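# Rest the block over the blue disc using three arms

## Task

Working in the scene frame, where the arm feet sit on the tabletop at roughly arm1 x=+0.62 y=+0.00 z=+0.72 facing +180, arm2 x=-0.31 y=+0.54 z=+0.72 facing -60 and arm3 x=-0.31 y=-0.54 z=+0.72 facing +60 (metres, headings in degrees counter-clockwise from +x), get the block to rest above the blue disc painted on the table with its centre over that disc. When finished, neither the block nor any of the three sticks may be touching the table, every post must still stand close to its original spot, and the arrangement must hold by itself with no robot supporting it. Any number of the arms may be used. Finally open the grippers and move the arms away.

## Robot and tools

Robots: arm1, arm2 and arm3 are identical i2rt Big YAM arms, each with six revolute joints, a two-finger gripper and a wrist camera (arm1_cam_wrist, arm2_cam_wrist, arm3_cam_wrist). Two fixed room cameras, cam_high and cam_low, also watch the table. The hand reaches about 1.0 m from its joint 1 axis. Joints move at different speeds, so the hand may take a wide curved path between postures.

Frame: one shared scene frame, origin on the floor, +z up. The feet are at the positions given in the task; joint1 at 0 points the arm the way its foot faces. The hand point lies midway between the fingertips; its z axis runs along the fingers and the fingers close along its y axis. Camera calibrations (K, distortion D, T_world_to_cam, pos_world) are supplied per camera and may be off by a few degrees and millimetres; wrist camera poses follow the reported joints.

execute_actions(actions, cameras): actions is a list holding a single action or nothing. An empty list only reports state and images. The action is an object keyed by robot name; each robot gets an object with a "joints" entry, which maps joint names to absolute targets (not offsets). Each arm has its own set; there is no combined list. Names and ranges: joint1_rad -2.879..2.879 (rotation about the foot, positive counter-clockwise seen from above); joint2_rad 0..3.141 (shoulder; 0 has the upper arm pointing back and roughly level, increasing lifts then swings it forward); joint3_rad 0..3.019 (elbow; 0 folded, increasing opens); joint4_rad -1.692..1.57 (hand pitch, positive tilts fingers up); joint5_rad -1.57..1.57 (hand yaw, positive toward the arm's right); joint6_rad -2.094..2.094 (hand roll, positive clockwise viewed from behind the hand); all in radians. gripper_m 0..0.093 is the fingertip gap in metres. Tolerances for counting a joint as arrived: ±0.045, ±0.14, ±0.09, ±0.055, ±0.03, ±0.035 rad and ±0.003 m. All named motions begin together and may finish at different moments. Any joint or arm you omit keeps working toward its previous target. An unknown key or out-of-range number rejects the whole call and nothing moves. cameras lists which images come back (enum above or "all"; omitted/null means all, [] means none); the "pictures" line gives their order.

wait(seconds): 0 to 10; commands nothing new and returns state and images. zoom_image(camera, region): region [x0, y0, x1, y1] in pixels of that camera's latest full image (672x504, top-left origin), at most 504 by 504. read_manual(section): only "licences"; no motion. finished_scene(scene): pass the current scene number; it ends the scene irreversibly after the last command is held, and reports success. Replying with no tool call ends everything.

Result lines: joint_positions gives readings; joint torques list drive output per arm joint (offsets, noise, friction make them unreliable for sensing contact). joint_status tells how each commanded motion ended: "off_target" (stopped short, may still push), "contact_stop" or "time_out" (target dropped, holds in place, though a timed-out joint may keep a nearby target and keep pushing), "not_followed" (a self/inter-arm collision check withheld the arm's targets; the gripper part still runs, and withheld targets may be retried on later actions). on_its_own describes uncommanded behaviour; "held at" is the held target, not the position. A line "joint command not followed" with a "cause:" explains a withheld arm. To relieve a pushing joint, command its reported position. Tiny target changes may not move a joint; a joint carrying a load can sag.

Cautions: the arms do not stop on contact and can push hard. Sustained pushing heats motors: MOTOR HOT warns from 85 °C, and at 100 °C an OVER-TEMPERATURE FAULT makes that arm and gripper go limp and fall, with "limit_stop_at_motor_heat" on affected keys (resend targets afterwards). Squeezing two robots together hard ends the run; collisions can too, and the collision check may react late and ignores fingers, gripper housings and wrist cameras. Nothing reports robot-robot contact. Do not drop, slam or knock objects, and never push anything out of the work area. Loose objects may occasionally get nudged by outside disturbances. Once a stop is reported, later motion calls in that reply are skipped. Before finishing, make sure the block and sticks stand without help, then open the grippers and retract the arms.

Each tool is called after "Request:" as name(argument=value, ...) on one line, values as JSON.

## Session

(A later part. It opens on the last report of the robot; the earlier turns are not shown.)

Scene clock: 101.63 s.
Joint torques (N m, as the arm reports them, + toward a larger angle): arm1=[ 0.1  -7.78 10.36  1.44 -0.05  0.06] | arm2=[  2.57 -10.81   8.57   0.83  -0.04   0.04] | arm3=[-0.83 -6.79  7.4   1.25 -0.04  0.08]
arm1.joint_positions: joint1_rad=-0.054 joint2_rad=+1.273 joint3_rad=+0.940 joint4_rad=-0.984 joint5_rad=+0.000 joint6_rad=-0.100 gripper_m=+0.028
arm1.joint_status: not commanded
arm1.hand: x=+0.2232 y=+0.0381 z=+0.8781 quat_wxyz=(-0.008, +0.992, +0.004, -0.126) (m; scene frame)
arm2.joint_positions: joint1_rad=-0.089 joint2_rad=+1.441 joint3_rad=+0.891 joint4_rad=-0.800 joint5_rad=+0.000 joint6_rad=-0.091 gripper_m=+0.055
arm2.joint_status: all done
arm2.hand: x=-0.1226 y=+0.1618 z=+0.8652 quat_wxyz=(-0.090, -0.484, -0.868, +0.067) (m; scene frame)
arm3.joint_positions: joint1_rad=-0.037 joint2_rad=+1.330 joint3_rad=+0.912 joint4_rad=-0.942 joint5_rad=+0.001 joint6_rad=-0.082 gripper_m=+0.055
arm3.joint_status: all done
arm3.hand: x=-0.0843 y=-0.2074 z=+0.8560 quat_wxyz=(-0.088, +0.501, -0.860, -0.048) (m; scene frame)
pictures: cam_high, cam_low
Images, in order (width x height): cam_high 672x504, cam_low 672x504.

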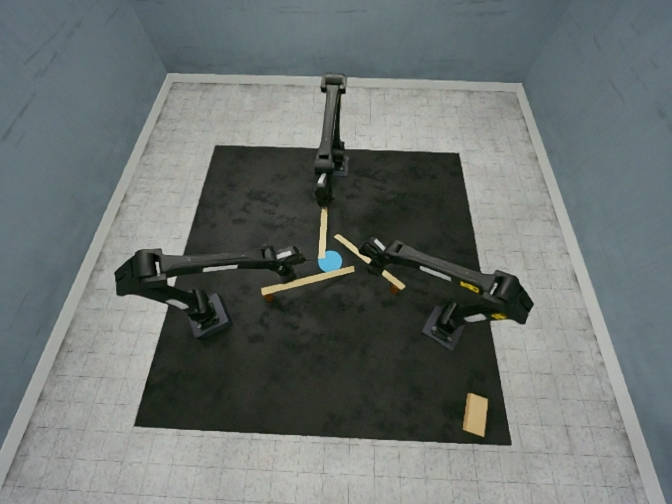

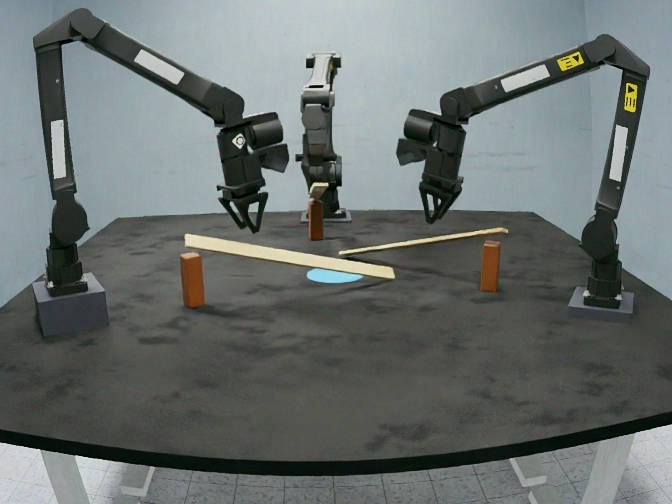

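Request:
execute_actions(actions=[])

Scene clock: 101.80 s.
Joint torques (N m, as the arm reports them, + toward a larger angle): arm1=[ 0.05 -7.92 10.31  1.44 -0.05  0.06] | arm2=[  2.71 -10.77   8.56   0.91  -0.04   0.02] | arm3=[-0.74 -6.6   7.36  1.19 -0.01  0.08]
arm1.joint_positions: joint1_rad=-0.054 joint2_rad=+1.273 joint3_rad=+0.940 joint4_rad=-0.984 joint5_rad=+0.000 joint6_rad=-0.100 gripper_m=+0.028
arm1.joint_status: not commanded
arm1.hand: x=+0.2232 y=+0.0381 z=+0.8781 quat_wxyz=(-0.008, +0.992, +0.004, -0.126) (m; scene frame)
arm2.joint_positions: joint1_rad=-0.089 joint2_rad=+1.441 joint3_rad=+0.891 joint4_rad=-0.800 joint5_rad=+0.000 joint6_rad=-0.091 gripper_m=+0.055
arm2.joint_status: all done
arm2.hand: x=-0.1226 y=+0.1618 z=+0.8652 quat_wxyz=(-0.090, -0.484, -0.868, +0.067) (m; scene frame)
arm3.joint_positions: joint1_rad=-0.037 joint2_rad=+1.330 joint3_rad=+0.912 joint4_rad=-0.942 joint5_rad=+0.001 joint6_rad=-0.082 gripper_m=+0.055
arm3.joint_status: all done
arm3.hand: x=-0.0843 y=-0.2074 z=+0.8560 quat_wxyz=(-0.088, +0.501, -0.860, -0.048) (m; scene frame)
pictures: arm1_cam_wrist, arm2_cam_wrist, arm3_cam_wrist, cam_high, cam_low
camera_calibration (this result's frames):
arm1_cam_wrist: T_world_to_cam=[[0.00420214, 0.999891, 0.014153, -0.0561483], [0.929969, -0.00911044, 0.367524, -0.521817], [0.367613, 0.0116175, -0.929906, 0.856699], [0, 0, 0, 1]] pos_world=[0.170575, 0.0414355, 0.989225]
arm2_cam_wrist: T_world_to_cam=[[-0.853391, -0.520362, 0.0307926, -0.0456965], [-0.470383, 0.794191, 0.384709, -0.512448], [-0.224643, 0.313823, -0.922524, 0.84271], [0, 0, 0, 1]] pos_world=[-0.0907345, 0.118741, 0.97597]
arm3_cam_wrist: T_world_to_cam=[[0.860702, -0.509048, 0.00791959, -0.0352362], [-0.469331, -0.787328, 0.399804, -0.542289], [-0.197284, -0.347829, -0.916566, 0.820743], [0, 0, 0, 1]] pos_world=[-0.0622651, -0.159417, 0.969354]
Images, in order (width x height): arm1_cam_wrist 672x504, arm2_cam_wrist 672x504, arm3_cam_wrist 672x504, cam_high 672x504, cam_low 672x504.

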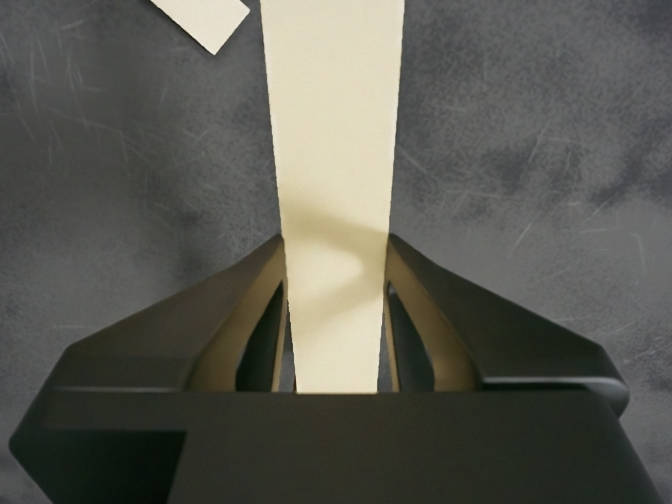

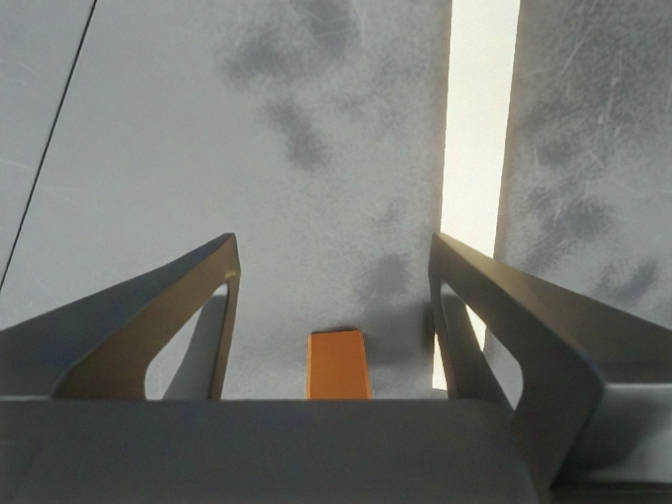

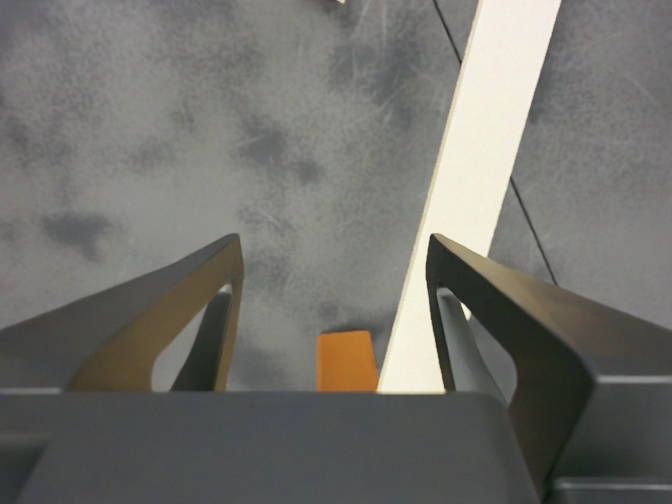

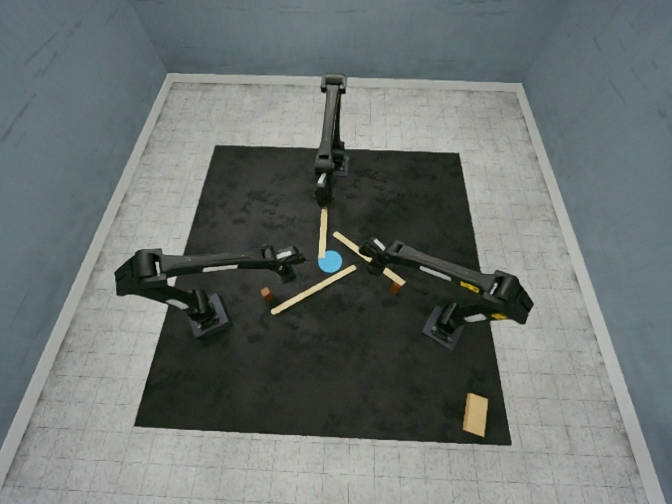

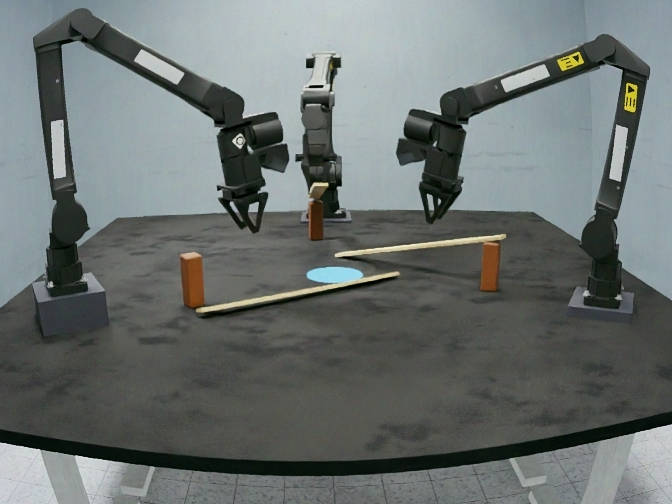

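Request:
execute_actions(actions=[])

Scene clock: 102.20 s.
Joint torques (N m, as the arm reports them, + toward a larger angle): arm1=[ 0.05 -8.03 10.3   1.43 -0.04  0.06] | arm2=[  2.66 -11.12   8.5    0.91  -0.02   0.04] | arm3=[-1.15 -6.61  7.37  1.18 -0.03  0.08]
arm1.joint_positions: joint1_rad=-0.054 joint2_rad=+1.273 joint3_rad=+0.940 joint4_rad=-0.984 joint5_rad=+0.000 joint6_rad=-0.100 gripper_m=+0.028
arm1.joint_status: not commanded
arm1.hand: x=+0.2232 y=+0.0381 z=+0.8781 quat_wxyz=(-0.008, +0.992, +0.004, -0.126) (m; scene frame)
arm2.joint_positions: joint1_rad=-0.089 joint2_rad=+1.441 joint3_rad=+0.891 joint4_rad=-0.800 joint5_rad=+0.000 joint6_rad=-0.091 gripper_m=+0.055
arm2.joint_status: all done
arm2.hand: x=-0.1226 y=+0.1618 z=+0.8652 quat_wxyz=(-0.090, -0.484, -0.868, +0.067) (m; scene frame)
arm3.joint_positions: joint1_rad=-0.037 joint2_rad=+1.330 joint3_rad=+0.912 joint4_rad=-0.942 joint5_rad=+0.001 joint6_rad=-0.082 gripper_m=+0.055
arm3.joint_status: all done
arm3.hand: x=-0.0843 y=-0.2074 z=+0.8560 quat_wxyz=(-0.088, +0.501, -0.860, -0.048) (m; scene frame)
pictures: arm1_cam_wrist, arm2_cam_wrist, arm3_cam_wrist, cam_high, cam_low
camera_calibration (this result's frames):
arm1_cam_wrist: T_world_to_cam=[[0.00420214, 0.999891, 0.014153, -0.0561483], [0.929969, -0.00911044, 0.367524, -0.521817], [0.367613, 0.0116175, -0.929906, 0.856699], [0, 0, 0, 1]] pos_world=[0.170575, 0.0414355, 0.989225]
arm2_cam_wrist: T_world_to_cam=[[-0.853391, -0.520362, 0.0307926, -0.0456965], [-0.470383, 0.794191, 0.384709, -0.512448], [-0.224643, 0.313823, -0.922524, 0.84271], [0, 0, 0, 1]] pos_world=[-0.0907345, 0.118741, 0.97597]
arm3_cam_wrist: T_world_to_cam=[[0.860702, -0.509048, 0.00791959, -0.0352362], [-0.469331, -0.787328, 0.399804, -0.542289], [-0.197284, -0.347829, -0.916566, 0.820743], [0, 0, 0, 1]] pos_world=[-0.0622651, -0.159417, 0.969354]
Images, in order (width x height): arm1_cam_wrist 672x504, arm2_cam_wrist 672x504, arm3_cam_wrist 672x504, cam_high 672x504, cam_low 672x504.

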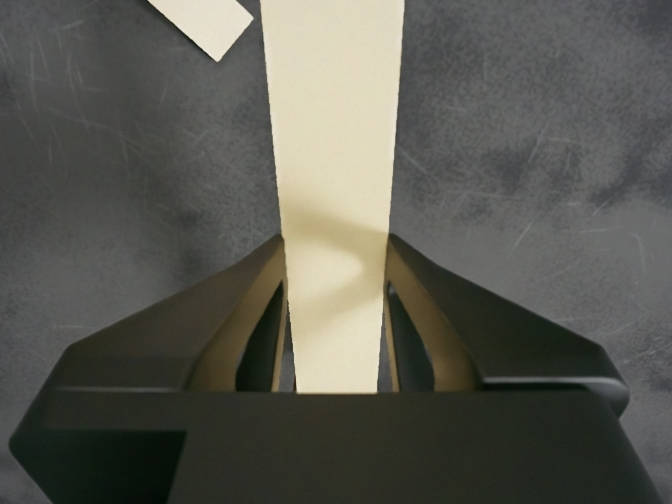

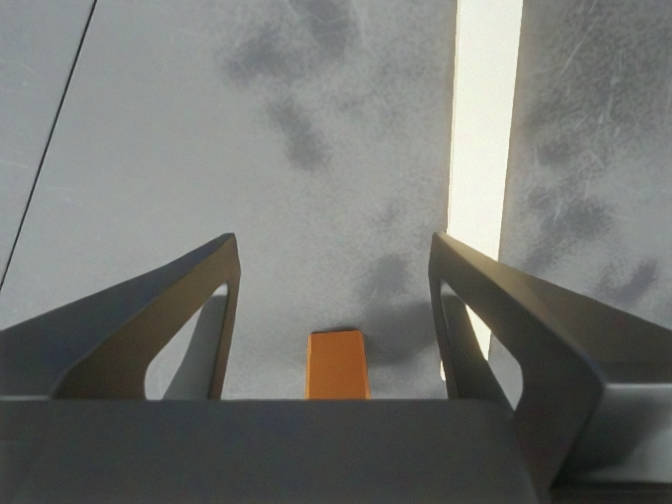

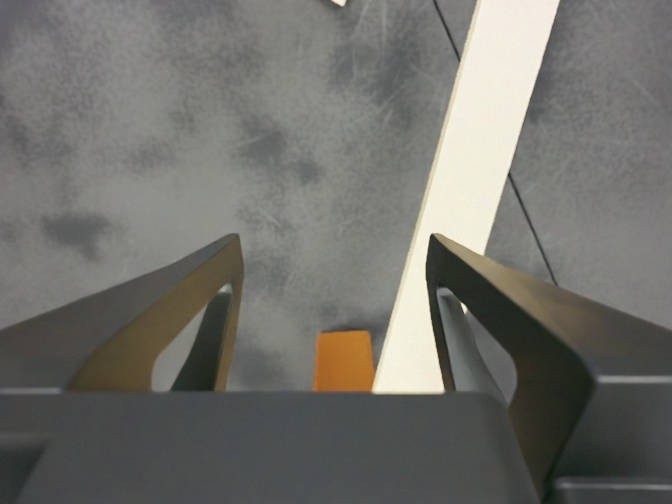

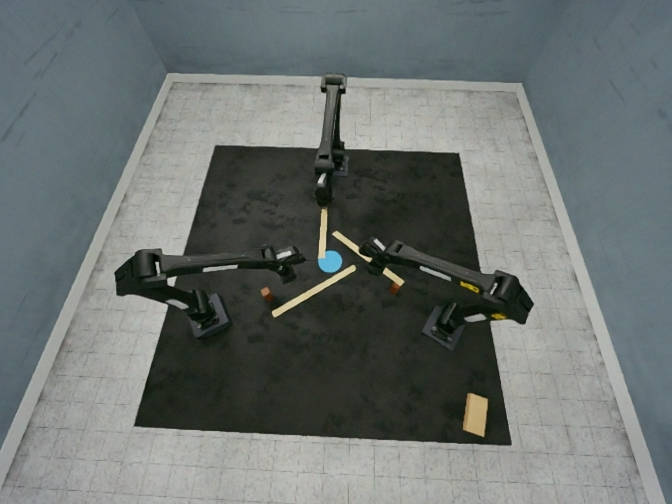

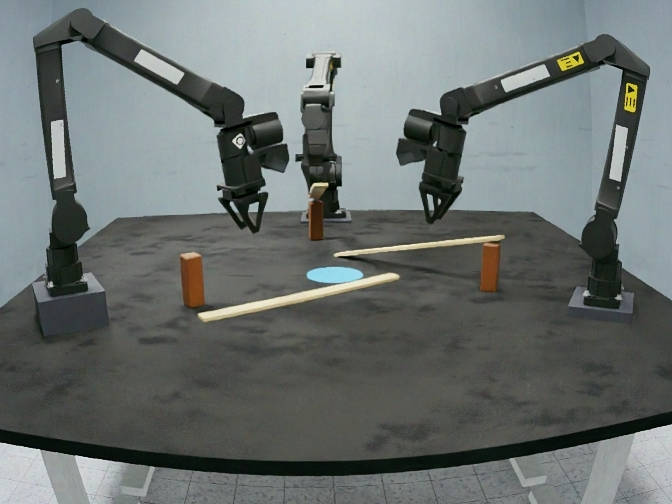

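Request:
zoom_image(camera="cam_high", region=[250, 215, 420, 330])

Request:
zoom_image(camera="cam_low", region=[440, 205, 530, 265])

Region (250, 215, 420, 330) of cam_high's 672x504 image, scaled by 2.965, with more detail than that image has; it fills the top 341 rows of this view, and the rest is white.

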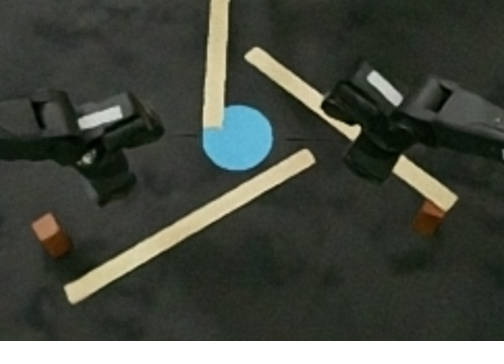

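Region (440, 205, 530, 265) of cam_low's 672x504 image, scaled by 5.600, with more detail than that image has.

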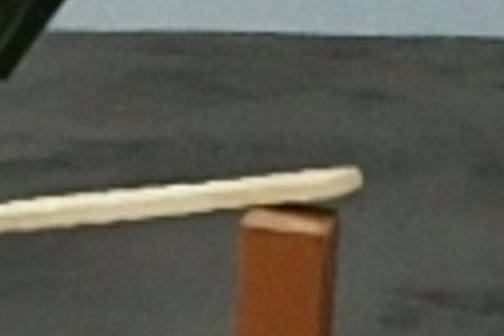

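Request:
execute_actions(actions=[{"arm2": {"joints": {"joint1_rad": -0.271, "joint2_rad": 1.5, "joint3_rad": 1.038, "joint4_rad": -0.71, "joint6_rad": -0.336, "gripper_m": 0.085}}, "arm3": {"joints": {"joint1_rad": -0.154, "joint2_rad": 1.33, "joint3_rad": 1.17, "joint4_rad": -1.232, "joint6_rad": 0.049, "gripper_m": 0.085}}}])

Scene clock: 107.97 s.
Joint torques (N m, as the arm reports them, + toward a larger angle): arm1=[ 0.04 -7.91 10.33  1.4  -0.05  0.06] | arm2=[  2.85 -13.36  11.37   0.98  -0.06  -0.14] | arm3=[ 0.36 -8.19 10.63  0.26 -0.02  0.14]
arm1.joint_positions: joint1_rad=-0.054 joint2_rad=+1.273 joint3_rad=+0.940 joint4_rad=-0.984 joint5_rad=+0.000 joint6_rad=-0.100 gripper_m=+0.028
arm1.joint_status: not commanded
arm1.hand: x=+0.2232 y=+0.0381 z=+0.8781 quat_wxyz=(-0.008, +0.992, +0.004, -0.126) (m; scene frame)
arm2.joint_positions: joint1_rad=-0.278 joint2_rad=+1.500 joint3_rad=+1.011 joint4_rad=-0.719 joint5_rad=+0.000 joint6_rad=-0.326 gripper_m=+0.085
arm2.joint_status: all done
arm2.hand: x=-0.1785 y=+0.0684 z=+0.8949 quat_wxyz=(-0.123, -0.458, -0.870, +0.136) (m; scene frame)
arm3.joint_positions: joint1_rad=-0.162 joint2_rad=+1.330 joint3_rad=+1.131 joint4_rad=-1.224 joint5_rad=+0.001 joint6_rad=+0.035 gripper_m=+0.085
arm3.joint_status: all done
arm3.hand: x=-0.0373 y=-0.2300 z=+0.9322 quat_wxyz=(-0.059, +0.396, -0.916, -0.033) (m; scene frame)
pictures: arm1_cam_wrist, arm2_cam_wrist, arm3_cam_wrist, cam_high, cam_low
camera_calibration (this result's frames):
arm1_cam_wrist: T_world_to_cam=[[0.00420214, 0.999891, 0.014153, -0.0561483], [0.929969, -0.00911044, 0.367524, -0.521817], [0.367613, 0.0116175, -0.929906, 0.856699], [0, 0, 0, 1]] pos_world=[0.170575, 0.0414355, 0.989225]
arm2_cam_wrist: T_world_to_cam=[[-0.832412, -0.539924, 0.124789, -0.221866], [-0.496642, 0.826756, 0.264237, -0.375126], [-0.245838, 0.157978, -0.956351, 0.924014], [0, 0, 0, 1]] pos_world=[-0.14383, 0.0443731, 1.01049]
arm3_cam_wrist: T_world_to_cam=[[0.716059, -0.697963, -0.0103329, -0.119564], [-0.616709, -0.639494, 0.459039, -0.595207], [-0.327, -0.322327, -0.888356, 0.866758], [0, 0, 0, 1]] pos_world=[0.00197466, -0.184704, 1.04198]
Images, in order (width x height): arm1_cam_wrist 672x504, arm2_cam_wrist 672x504, arm3_cam_wrist 672x504, cam_high 672x504, cam_low 672x504.

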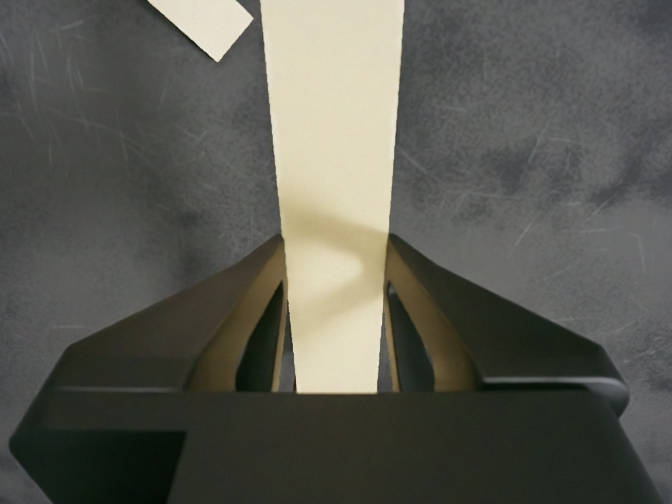

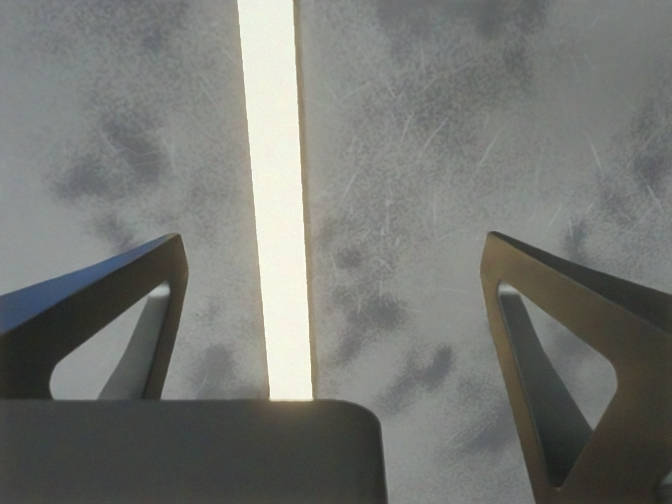

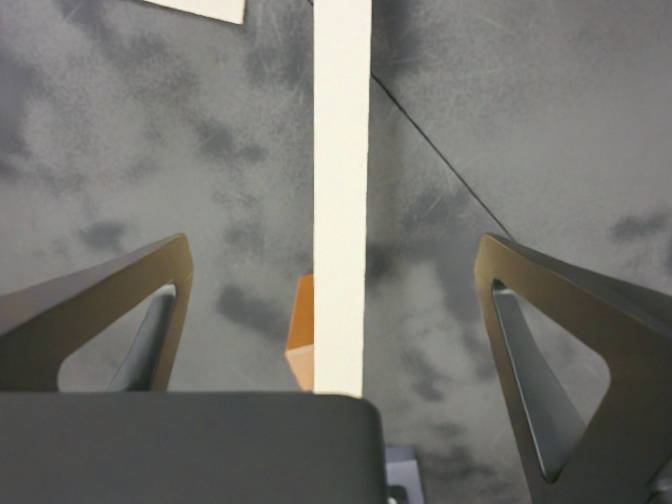

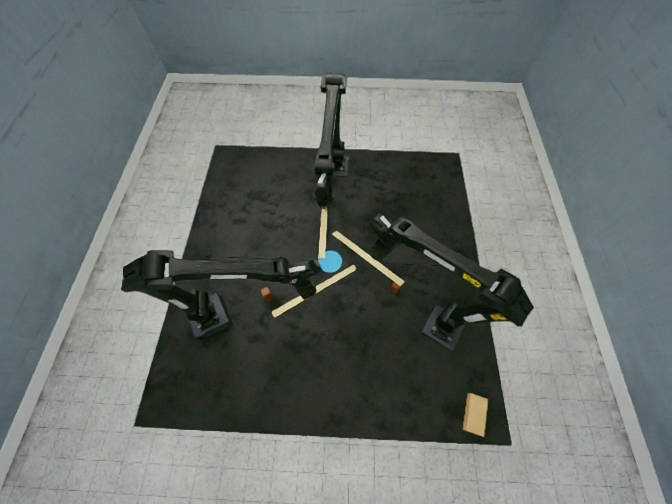

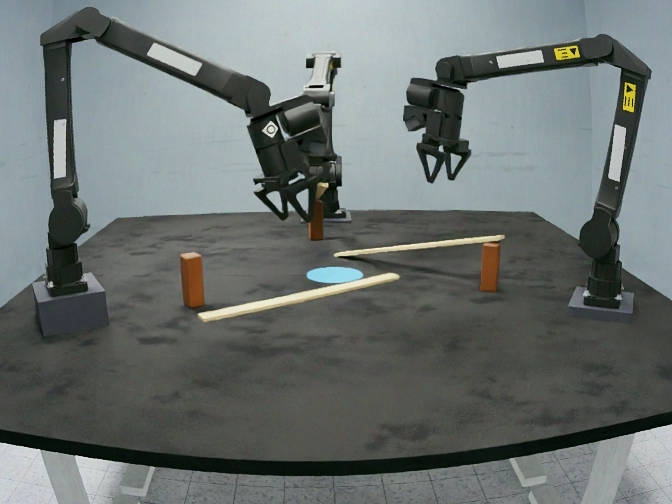

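Request:
execute_actions(actions=[{"arm2": {"joints": {"joint2_rad": 1.847}}, "arm3": {"joints": {"joint2_rad": 1.688}}}], cameras=["arm2_cam_wrist", "arm3_cam_wrist", "cam_low"])

Scene clock: 109.73 s.
Joint torques (N m, as the arm reports them, + toward a larger angle): arm1=[ 0.11 -7.94 10.34  1.39 -0.04  0.06] | arm2=[  2.35 -16.4    8.38   0.28  -0.1   -0.15] | arm3=[  0.42 -13.43   8.79  -0.42  -0.03   0.14]
arm1.joint_positions: joint1_rad=-0.054 joint2_rad=+1.273 joint3_rad=+0.940 joint4_rad=-0.984 joint5_rad=+0.000 joint6_rad=-0.100 gripper_m=+0.028
arm1.joint_status: not commanded
arm1.hand: x=+0.2232 y=+0.0381 z=+0.8781 quat_wxyz=(-0.008, +0.992, +0.004, -0.126) (m; scene frame)
arm2.joint_positions: joint1_rad=-0.276 joint2_rad=+1.852 joint3_rad=+1.016 joint4_rad=-0.718 joint5_rad=+0.002 joint6_rad=-0.328 gripper_m=+0.085
arm2.joint_status: all done
arm2.hand: x=-0.1883 y=+0.1011 z=+0.7373 quat_wxyz=(-0.004, -0.465, -0.885, +0.012) (m; scene frame)
arm3.joint_positions: joint1_rad=-0.162 joint2_rad=+1.709 joint3_rad=+1.132 joint4_rad=-1.225 joint5_rad=+0.001 joint6_rad=+0.035 gripper_m=+0.085
arm3.joint_status: all done
arm3.hand: x=-0.0416 y=-0.2326 z=+0.7850 quat_wxyz=(+0.111, +0.394, -0.911, +0.048) (m; scene frame)
pictures: arm2_cam_wrist, arm3_cam_wrist, cam_low
camera_calibration (this result's frames):
arm2_cam_wrist: T_world_to_cam=[[-0.82522, -0.564481, 0.0193252, -0.111157], [-0.456816, 0.687163, 0.564912, -0.565412], [-0.332162, 0.457349, -0.824925, 0.622328], [0, 0, 0, 1]] pos_world=[-0.143305, 0.0411632, 0.83493]
arm3_cam_wrist: T_world_to_cam=[[0.718387, -0.695582, 0.00922098, -0.134527], [-0.461551, -0.466682, 0.754439, -0.717184], [-0.520471, -0.546235, -0.656305, 0.491466], [0, 0, 0, 1]] pos_world=[0.0214198, -0.159815, 0.864864]
Images, in order (width x height): arm2_cam_wrist 672x504, arm3_cam_wrist 672x504, cam_low 672x504.

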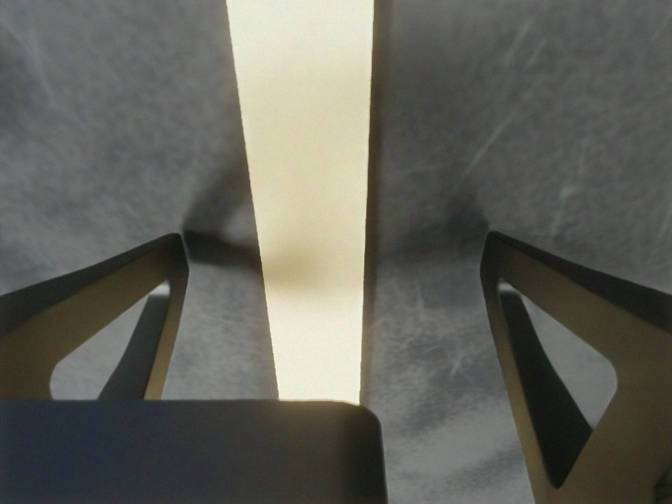

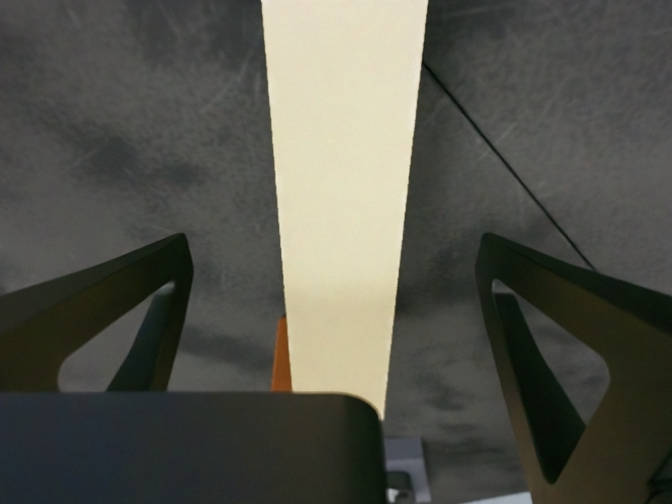

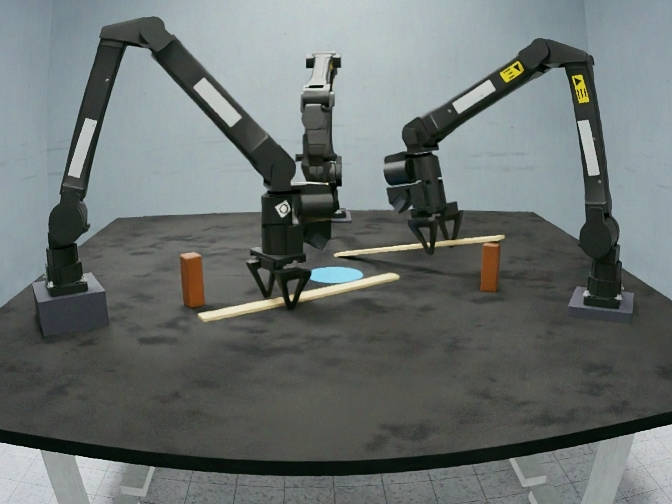

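Request:
execute_actions(actions=[{"arm2": {"joints": {"joint3_rad": 0.998, "gripper_m": 0.05}}, "arm3": {"joints": {"gripper_m": 0.015}}}], cameras=["arm2_cam_wrist", "arm3_cam_wrist"])

Scene clock: 110.90 s.
Joint torques (N m, as the arm reports them, + toward a larger angle): arm1=[ 0.12 -7.92 10.34  1.42 -0.05  0.06] | arm2=[  2.21 -16.95   5.78   0.27  -0.13  -0.14] | arm3=[  0.43 -13.32   8.81  -0.39  -0.01   0.13]
arm1.joint_positions: joint1_rad=-0.054 joint2_rad=+1.273 joint3_rad=+0.940 joint4_rad=-0.984 joint5_rad=+0.000 joint6_rad=-0.100 gripper_m=+0.028
arm1.joint_status: not commanded
arm1.hand: x=+0.2232 y=+0.0381 z=+0.8781 quat_wxyz=(-0.008, +0.992, +0.004, -0.126) (m; scene frame)
arm2.joint_positions: joint1_rad=-0.276 joint2_rad=+1.850 joint3_rad=+1.003 joint4_rad=-0.718 joint5_rad=+0.002 joint6_rad=-0.328 gripper_m=+0.050
arm2.joint_status: all done
arm2.hand: x=-0.1902 y=+0.1074 z=+0.7344 quat_wxyz=(+0.000, -0.465, -0.885, +0.008) (m; scene frame)
arm3.joint_positions: joint1_rad=-0.162 joint2_rad=+1.709 joint3_rad=+1.132 joint4_rad=-1.225 joint5_rad=+0.001 joint6_rad=+0.036 gripper_m=+0.028
arm3.joint_status: gripper_m off_target (ended at +0.028, target +0.015)
arm3.hand: x=-0.0417 y=-0.2325 z=+0.7850 quat_wxyz=(+0.112, +0.394, -0.911, +0.048) (m; scene frame)
pictures: arm2_cam_wrist, arm3_cam_wrist
camera_calibration (this result's frames):
arm2_cam_wrist: T_world_to_cam=[[-0.825003, -0.564904, 0.0159151, -0.106474], [-0.454959, 0.680615, 0.574261, -0.574837], [-0.335235, 0.466527, -0.818517, 0.610124], [0, 0, 0, 1]] pos_world=[-0.144834, 0.046456, 0.831199]
arm3_cam_wrist: T_world_to_cam=[[0.717809, -0.696181, 0.00903496, -0.134479], [-0.46183, -0.466386, 0.754452, -0.717139], [-0.521021, -0.545725, -0.656293, 0.491551], [0, 0, 0, 1]] pos_world=[0.0214427, -0.159834, 0.864864]
Images, in order (width x height): arm2_cam_wrist 672x504, arm3_cam_wrist 672x504.

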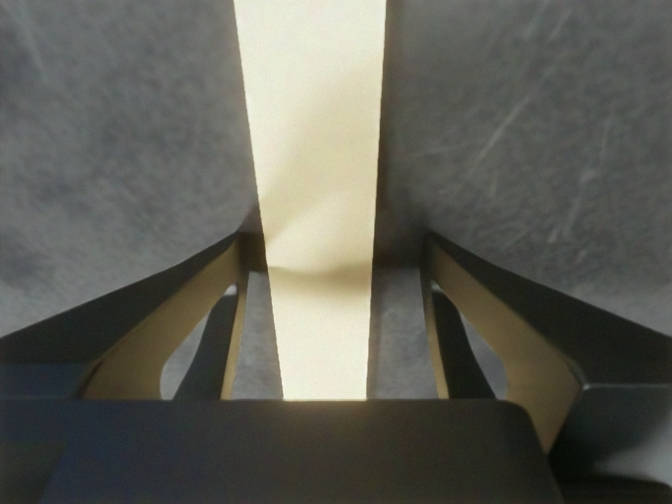

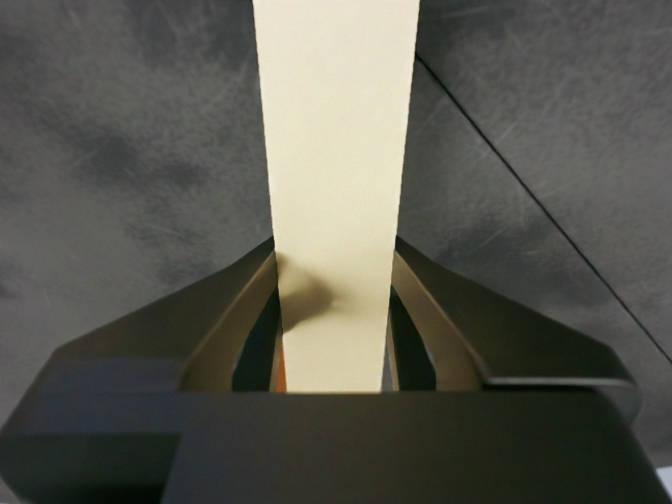

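Request:
execute_actions(actions=[{"arm1": {"joints": {"joint1_rad": -0.125, "joint2_rad": 1.305, "joint3_rad": 1.07, "joint4_rad": -1.058, "joint6_rad": -0.03}}, "arm2": {"joints": {"gripper_m": 0.015}}, "arm3": {"joints": {"joint2_rad": 1.39}}}], cameras=["cam_high", "cam_low", "arm2_cam_wrist"])

Scene clock: 127.10 s.
Joint torques (N m, as the arm reports them, + toward a larger angle): arm1=[-0.07 -8.86 14.98  0.37 -0.04  0.09] | arm2=[  2.11 -17.11   5.95   0.41  -0.13  -0.16] | arm3=[ 0.32 -7.92 10.32  0.31 -0.01  0.14]
arm1.joint_positions: joint1_rad=-0.120 joint2_rad=+1.298 joint3_rad=+1.031 joint4_rad=-1.045 joint5_rad=+0.000 joint6_rad=-0.040 gripper_m=+0.028
arm1.joint_status: all done
arm1.hand: x=+0.2088 y=+0.0672 z=+0.9032 quat_wxyz=(-0.009, +0.990, -0.059, -0.128) (m; scene frame)
arm2.joint_positions: joint1_rad=-0.276 joint2_rad=+1.850 joint3_rad=+1.002 joint4_rad=-0.718 joint5_rad=+0.002 joint6_rad=-0.329 gripper_m=+0.027
arm2.joint_status: gripper_m off_target (ended at +0.027, target +0.015)
arm2.hand: x=-0.1901 y=+0.1077 z=+0.7343 quat_wxyz=(+0.000, -0.465, -0.885, +0.008) (m; scene frame)
arm3.joint_positions: joint1_rad=-0.162 joint2_rad=+1.377 joint3_rad=+1.132 joint4_rad=-1.226 joint5_rad=+0.001 joint6_rad=+0.036 gripper_m=+0.028
arm3.joint_status: all done
arm3.hand: x=-0.0361 y=-0.2281 z=+0.9142 quat_wxyz=(-0.037, +0.396, -0.917, -0.023) (m; scene frame)
pictures: arm2_cam_wrist, cam_high, cam_low
camera_calibration (this result's frames):
arm2_cam_wrist: T_world_to_cam=[[-0.824794, -0.565232, 0.0150731, -0.105591], [-0.455581, 0.680107, 0.574369, -0.575048], [-0.334903, 0.466869, -0.818458, 0.609941], [0, 0, 0, 1]] pos_world=[-0.1448, 0.0466478, 0.831092]
Images, in order (width x height): arm2_cam_wrist 672x504, cam_high 672x504, cam_low 672x504.

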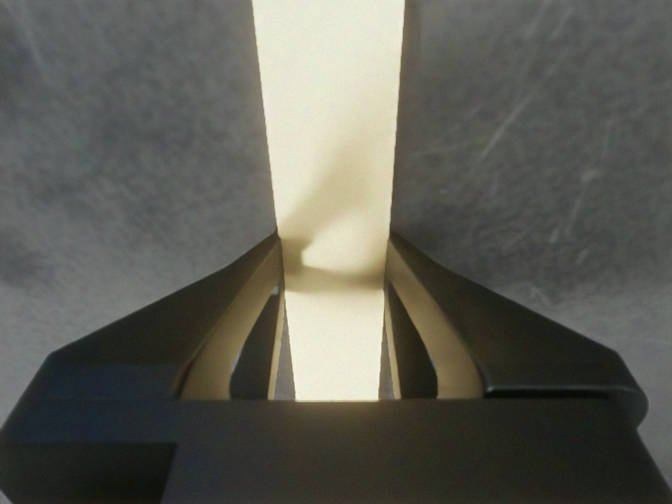

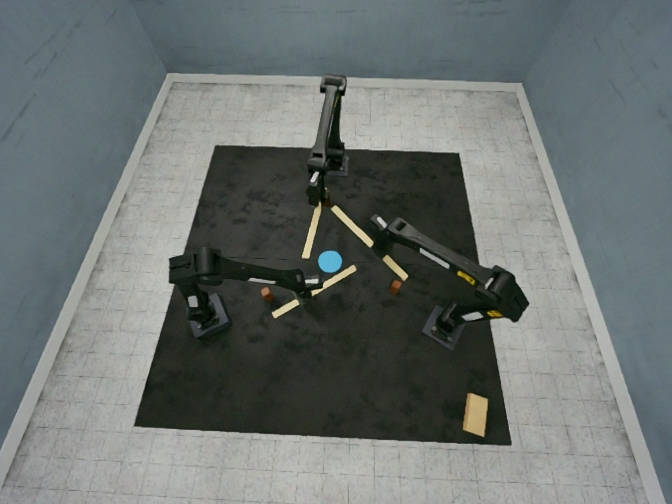

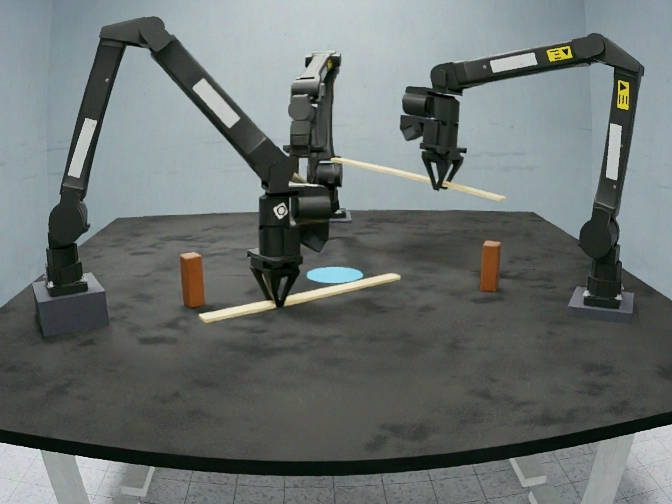

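Request:
execute_actions(actions=[{"arm1": {"joints": {"joint3_rad": 1.05}}, "arm2": {"joints": {"joint2_rad": 1.42, "joint4_rad": -0.89, "joint6_rad": -0.19}}, "arm3": {"joints": {"joint2_rad": 1.338, "joint3_rad": 1.008, "joint4_rad": -0.985}}}], cameras=["cam_high", "cam_low"])

Scene clock: 128.77 s.
Joint torques (N m, as the arm reports them, + toward a larger angle): arm1=[-0.12 -8.82 12.94  0.37 -0.04  0.09] | arm2=[  1.93 -11.66   9.87   0.1   -0.12   0.  ] | arm3=[-0.02 -9.9   8.13  1.19 -0.01  0.14]
arm1.joint_positions: joint1_rad=-0.120 joint2_rad=+1.298 joint3_rad=+1.031 joint4_rad=-1.045 joint5_rad=+0.000 joint6_rad=-0.040 gripper_m=+0.028
arm1.joint_status: all done
arm1.hand: x=+0.2088 y=+0.0672 z=+0.9032 quat_wxyz=(-0.009, +0.990, -0.059, -0.128) (m; scene frame)
arm2.joint_positions: joint1_rad=-0.276 joint2_rad=+1.411 joint3_rad=+0.989 joint4_rad=-0.879 joint5_rad=+0.002 joint6_rad=-0.199 gripper_m=+0.027
arm2.joint_status: all done
arm2.hand: x=-0.1897 y=+0.1119 z=+0.9125 quat_wxyz=(-0.097, -0.516, -0.846, +0.097) (m; scene frame)
arm3.joint_positions: joint1_rad=-0.162 joint2_rad=+1.363 joint3_rad=+0.998 joint4_rad=-1.000 joint5_rad=+0.001 joint6_rad=+0.036 gripper_m=+0.028
arm3.joint_status: all done
arm3.hand: x=-0.0323 y=-0.2232 z=+0.8744 quat_wxyz=(-0.086, +0.394, -0.914, -0.046) (m; scene frame)
pictures: cam_high, cam_low
Images, in order (width x height): cam_high 672x504, cam_low 672x504.

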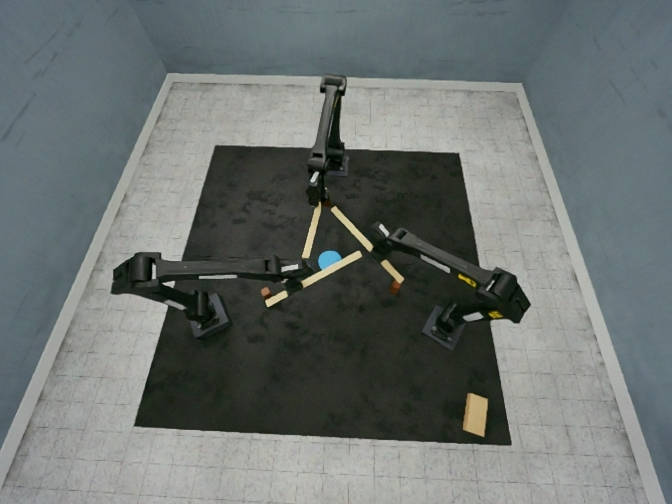

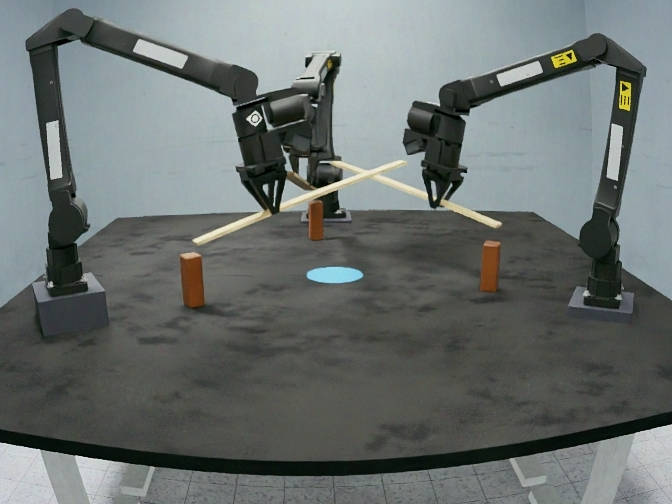

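Request:
zoom_image(camera="cam_low", region=[270, 130, 430, 230])

Request:
zoom_image(camera="cam_high", region=[250, 180, 420, 315])

Region (270, 130, 430, 230) of cam_low's 672x504 image, scaled by 3.150, with more detail than that image has; it fills the top 315 rows of this view, and the rest is white.

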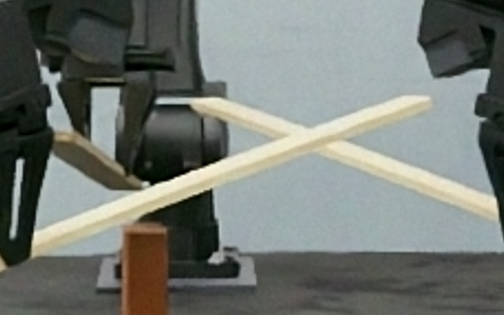

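Region (250, 180, 420, 315) of cam_high's 672x504 image, scaled by 2.965, with more detail than that image has; it fills the top 400 rows of this view, and the rest is white.

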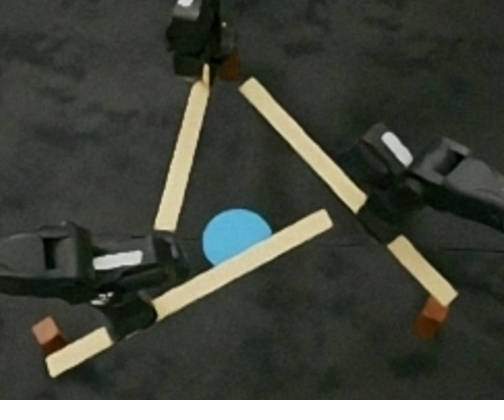

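Request:
execute_actions(actions=[{"arm2": {"joints": {"joint1_rad": -0.185, "joint2_rad": 1.44, "joint4_rad": -0.92, "joint6_rad": -0.03}}, "arm3": {"joints": {"joint1_rad": -0.125, "joint2_rad": 1.318, "joint6_rad": -0.065}}}], cameras=["cam_high", "cam_low"])

Scene clock: 131.50 s.
Joint torques (N m, as the arm reports them, + toward a larger angle): arm1=[-0.13 -8.79 12.96  0.35 -0.04  0.09] | arm2=[  1.5  -11.89   9.79  -0.02  -0.05   0.06] | arm3=[ -0.09 -10.58   8.21   1.32  -0.02  -0.2 ]
arm1.joint_positions: joint1_rad=-0.120 joint2_rad=+1.298 joint3_rad=+1.031 joint4_rad=-1.045 joint5_rad=+0.000 joint6_rad=-0.040 gripper_m=+0.028
arm1.joint_status: not commanded
arm1.hand: x=+0.2088 y=+0.0672 z=+0.9032 quat_wxyz=(-0.009, +0.990, -0.059, -0.128) (m; scene frame)
arm2.joint_positions: joint1_rad=-0.179 joint2_rad=+1.433 joint3_rad=+0.989 joint4_rad=-0.909 joint5_rad=+0.001 joint6_rad=-0.039 gripper_m=+0.027
arm2.joint_status: all done
arm2.hand: x=-0.1515 y=+0.1325 z=+0.9012 quat_wxyz=(-0.088, -0.544, -0.832, +0.069) (m; scene frame)
arm3.joint_positions: joint1_rad=-0.128 joint2_rad=+1.350 joint3_rad=+0.998 joint4_rad=-1.000 joint5_rad=+0.001 joint6_rad=-0.051 gripper_m=+0.028
arm3.joint_status: all done
arm3.hand: x=-0.0431 y=-0.2142 z=+0.8795 quat_wxyz=(-0.093, +0.448, -0.888, -0.046) (m; scene frame)
pictures: cam_high, cam_low
Images, in order (width x height): cam_high 672x504, cam_low 672x504.

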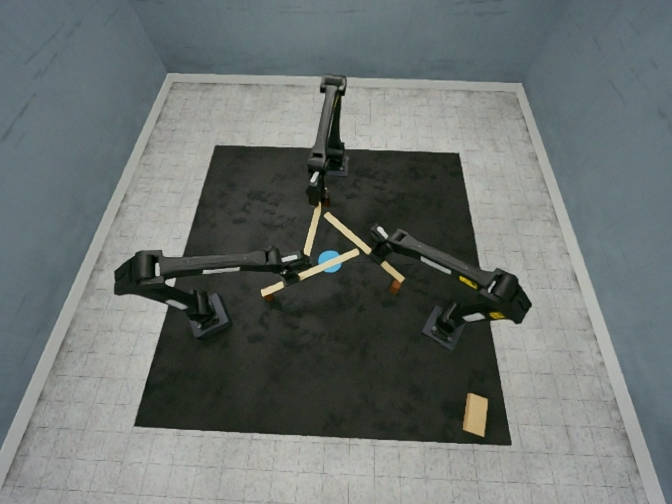

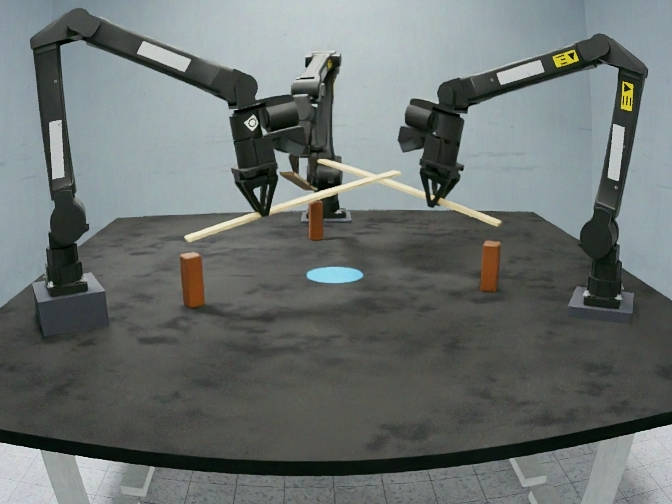

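Request:
execute_actions(actions=[{"arm1": {"joints": {"joint1_rad": -0.057}}, "arm2": {"joints": {"joint1_rad": -0.118}}, "arm3": {"joints": {"joint1_rad": -0.064}}}], cameras=["cam_high", "cam_low"])

Scene clock: 132.67 s.
Joint torques (N m, as the arm reports them, + toward a larger angle): arm1=[ 0.78 -8.84 12.94  0.36 -0.04  0.08] | arm2=[  1.68 -11.83   9.74  -0.17  -0.03   0.07] | arm3=[ -0.73 -10.41   8.21   1.34  -0.01  -0.15]
arm1.joint_positions: joint1_rad=-0.062 joint2_rad=+1.298 joint3_rad=+1.031 joint4_rad=-1.045 joint5_rad=+0.000 joint6_rad=-0.039 gripper_m=+0.028
arm1.joint_status: all done
arm1.hand: x=+0.2056 y=+0.0429 z=+0.9034 quat_wxyz=(-0.005, +0.991, -0.030, -0.129) (m; scene frame)
arm2.joint_positions: joint1_rad=-0.116 joint2_rad=+1.433 joint3_rad=+0.989 joint4_rad=-0.909 joint5_rad=+0.001 joint6_rad=-0.038 gripper_m=+0.027
arm2.joint_status: all done
arm2.hand: x=-0.1263 y=+0.1432 z=+0.9009 quat_wxyz=(-0.090, -0.518, -0.848, +0.066) (m; scene frame)
arm3.joint_positions: joint1_rad=-0.061 joint2_rad=+1.350 joint3_rad=+0.998 joint4_rad=-1.000 joint5_rad=+0.001 joint6_rad=-0.052 gripper_m=+0.028
arm3.joint_status: all done
arm3.hand: x=-0.0651 y=-0.1973 z=+0.8798 quat_wxyz=(-0.091, +0.478, -0.872, -0.050) (m; scene frame)
pictures: cam_high, cam_low
Images, in order (width x height): cam_high 672x504, cam_low 672x504.

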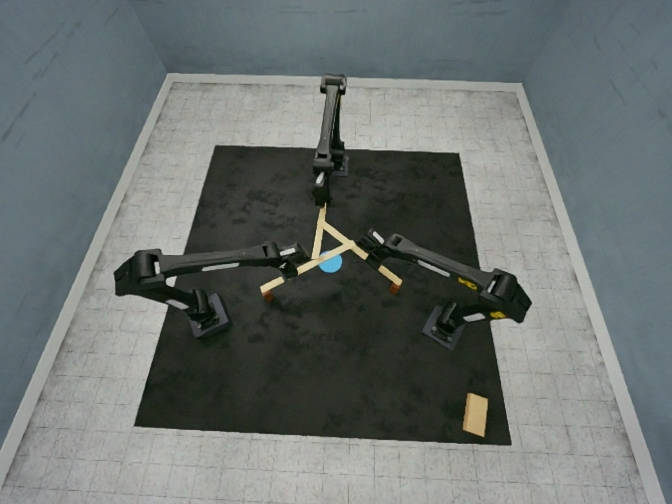

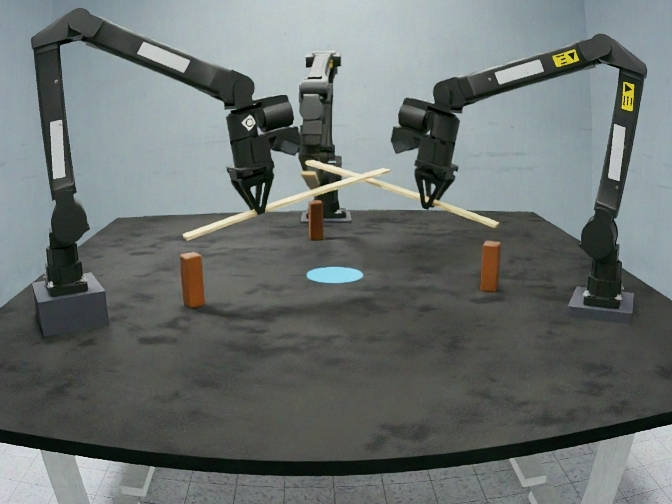

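Request:
execute_actions(actions=[{"arm1": {"joints": {"joint2_rad": 1.385}}, "arm2": {"joints": {"joint2_rad": 1.512}}, "arm3": {"joints": {"joint2_rad": 1.432}}}], cameras=["cam_high", "cam_low"])

Scene clock: 133.83 s.
Joint torques (N m, as the arm reports them, + toward a larger angle): arm1=[  0.65 -10.22  12.45   0.23  -0.04   0.08] | arm2=[  1.39 -13.01   9.29  -0.05  -0.01   0.03] | arm3=[-0.42 -9.4   7.84  1.13 -0.01 -0.15]
arm1.joint_positions: joint1_rad=-0.062 joint2_rad=+1.384 joint3_rad=+1.031 joint4_rad=-1.045 joint5_rad=+0.000 joint6_rad=-0.039 gripper_m=+0.028
arm1.joint_status: all done
arm1.hand: x=+0.2033 y=+0.0429 z=+0.8693 quat_wxyz=(-0.002, +0.996, -0.030, -0.086) (m; scene frame)
arm2.joint_positions: joint1_rad=-0.116 joint2_rad=+1.511 joint3_rad=+0.989 joint4_rad=-0.910 joint5_rad=+0.001 joint6_rad=-0.038 gripper_m=+0.027
arm2.joint_status: all done
arm2.hand: x=-0.1278 y=+0.1456 z=+0.8688 quat_wxyz=(-0.057, -0.520, -0.851, +0.044) (m; scene frame)
arm3.joint_positions: joint1_rad=-0.061 joint2_rad=+1.437 joint3_rad=+0.998 joint4_rad=-0.998 joint5_rad=+0.001 joint6_rad=-0.052 gripper_m=+0.028
arm3.joint_status: all done
arm3.hand: x=-0.0656 y=-0.1973 z=+0.8455 quat_wxyz=(-0.053, +0.480, -0.875, -0.031) (m; scene frame)
pictures: cam_high, cam_low
Images, in order (width x height): cam_high 672x504, cam_low 672x504.

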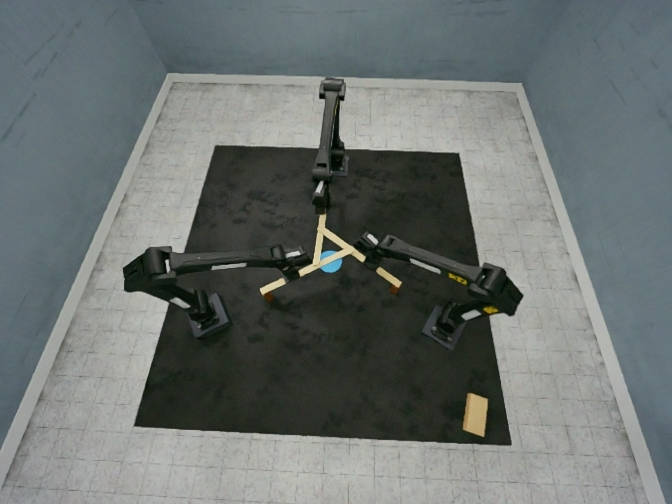

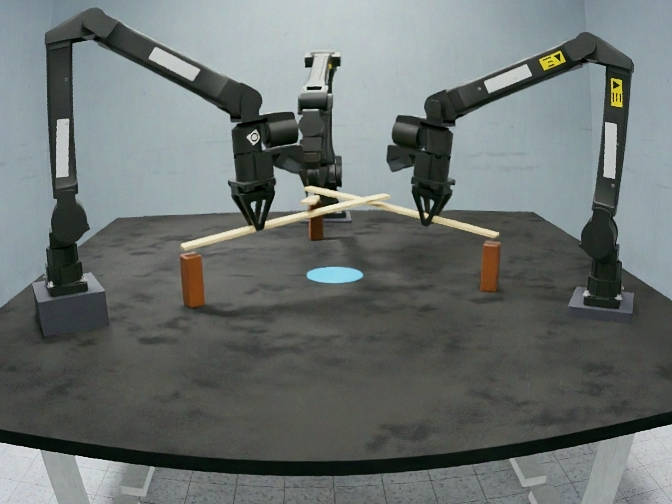

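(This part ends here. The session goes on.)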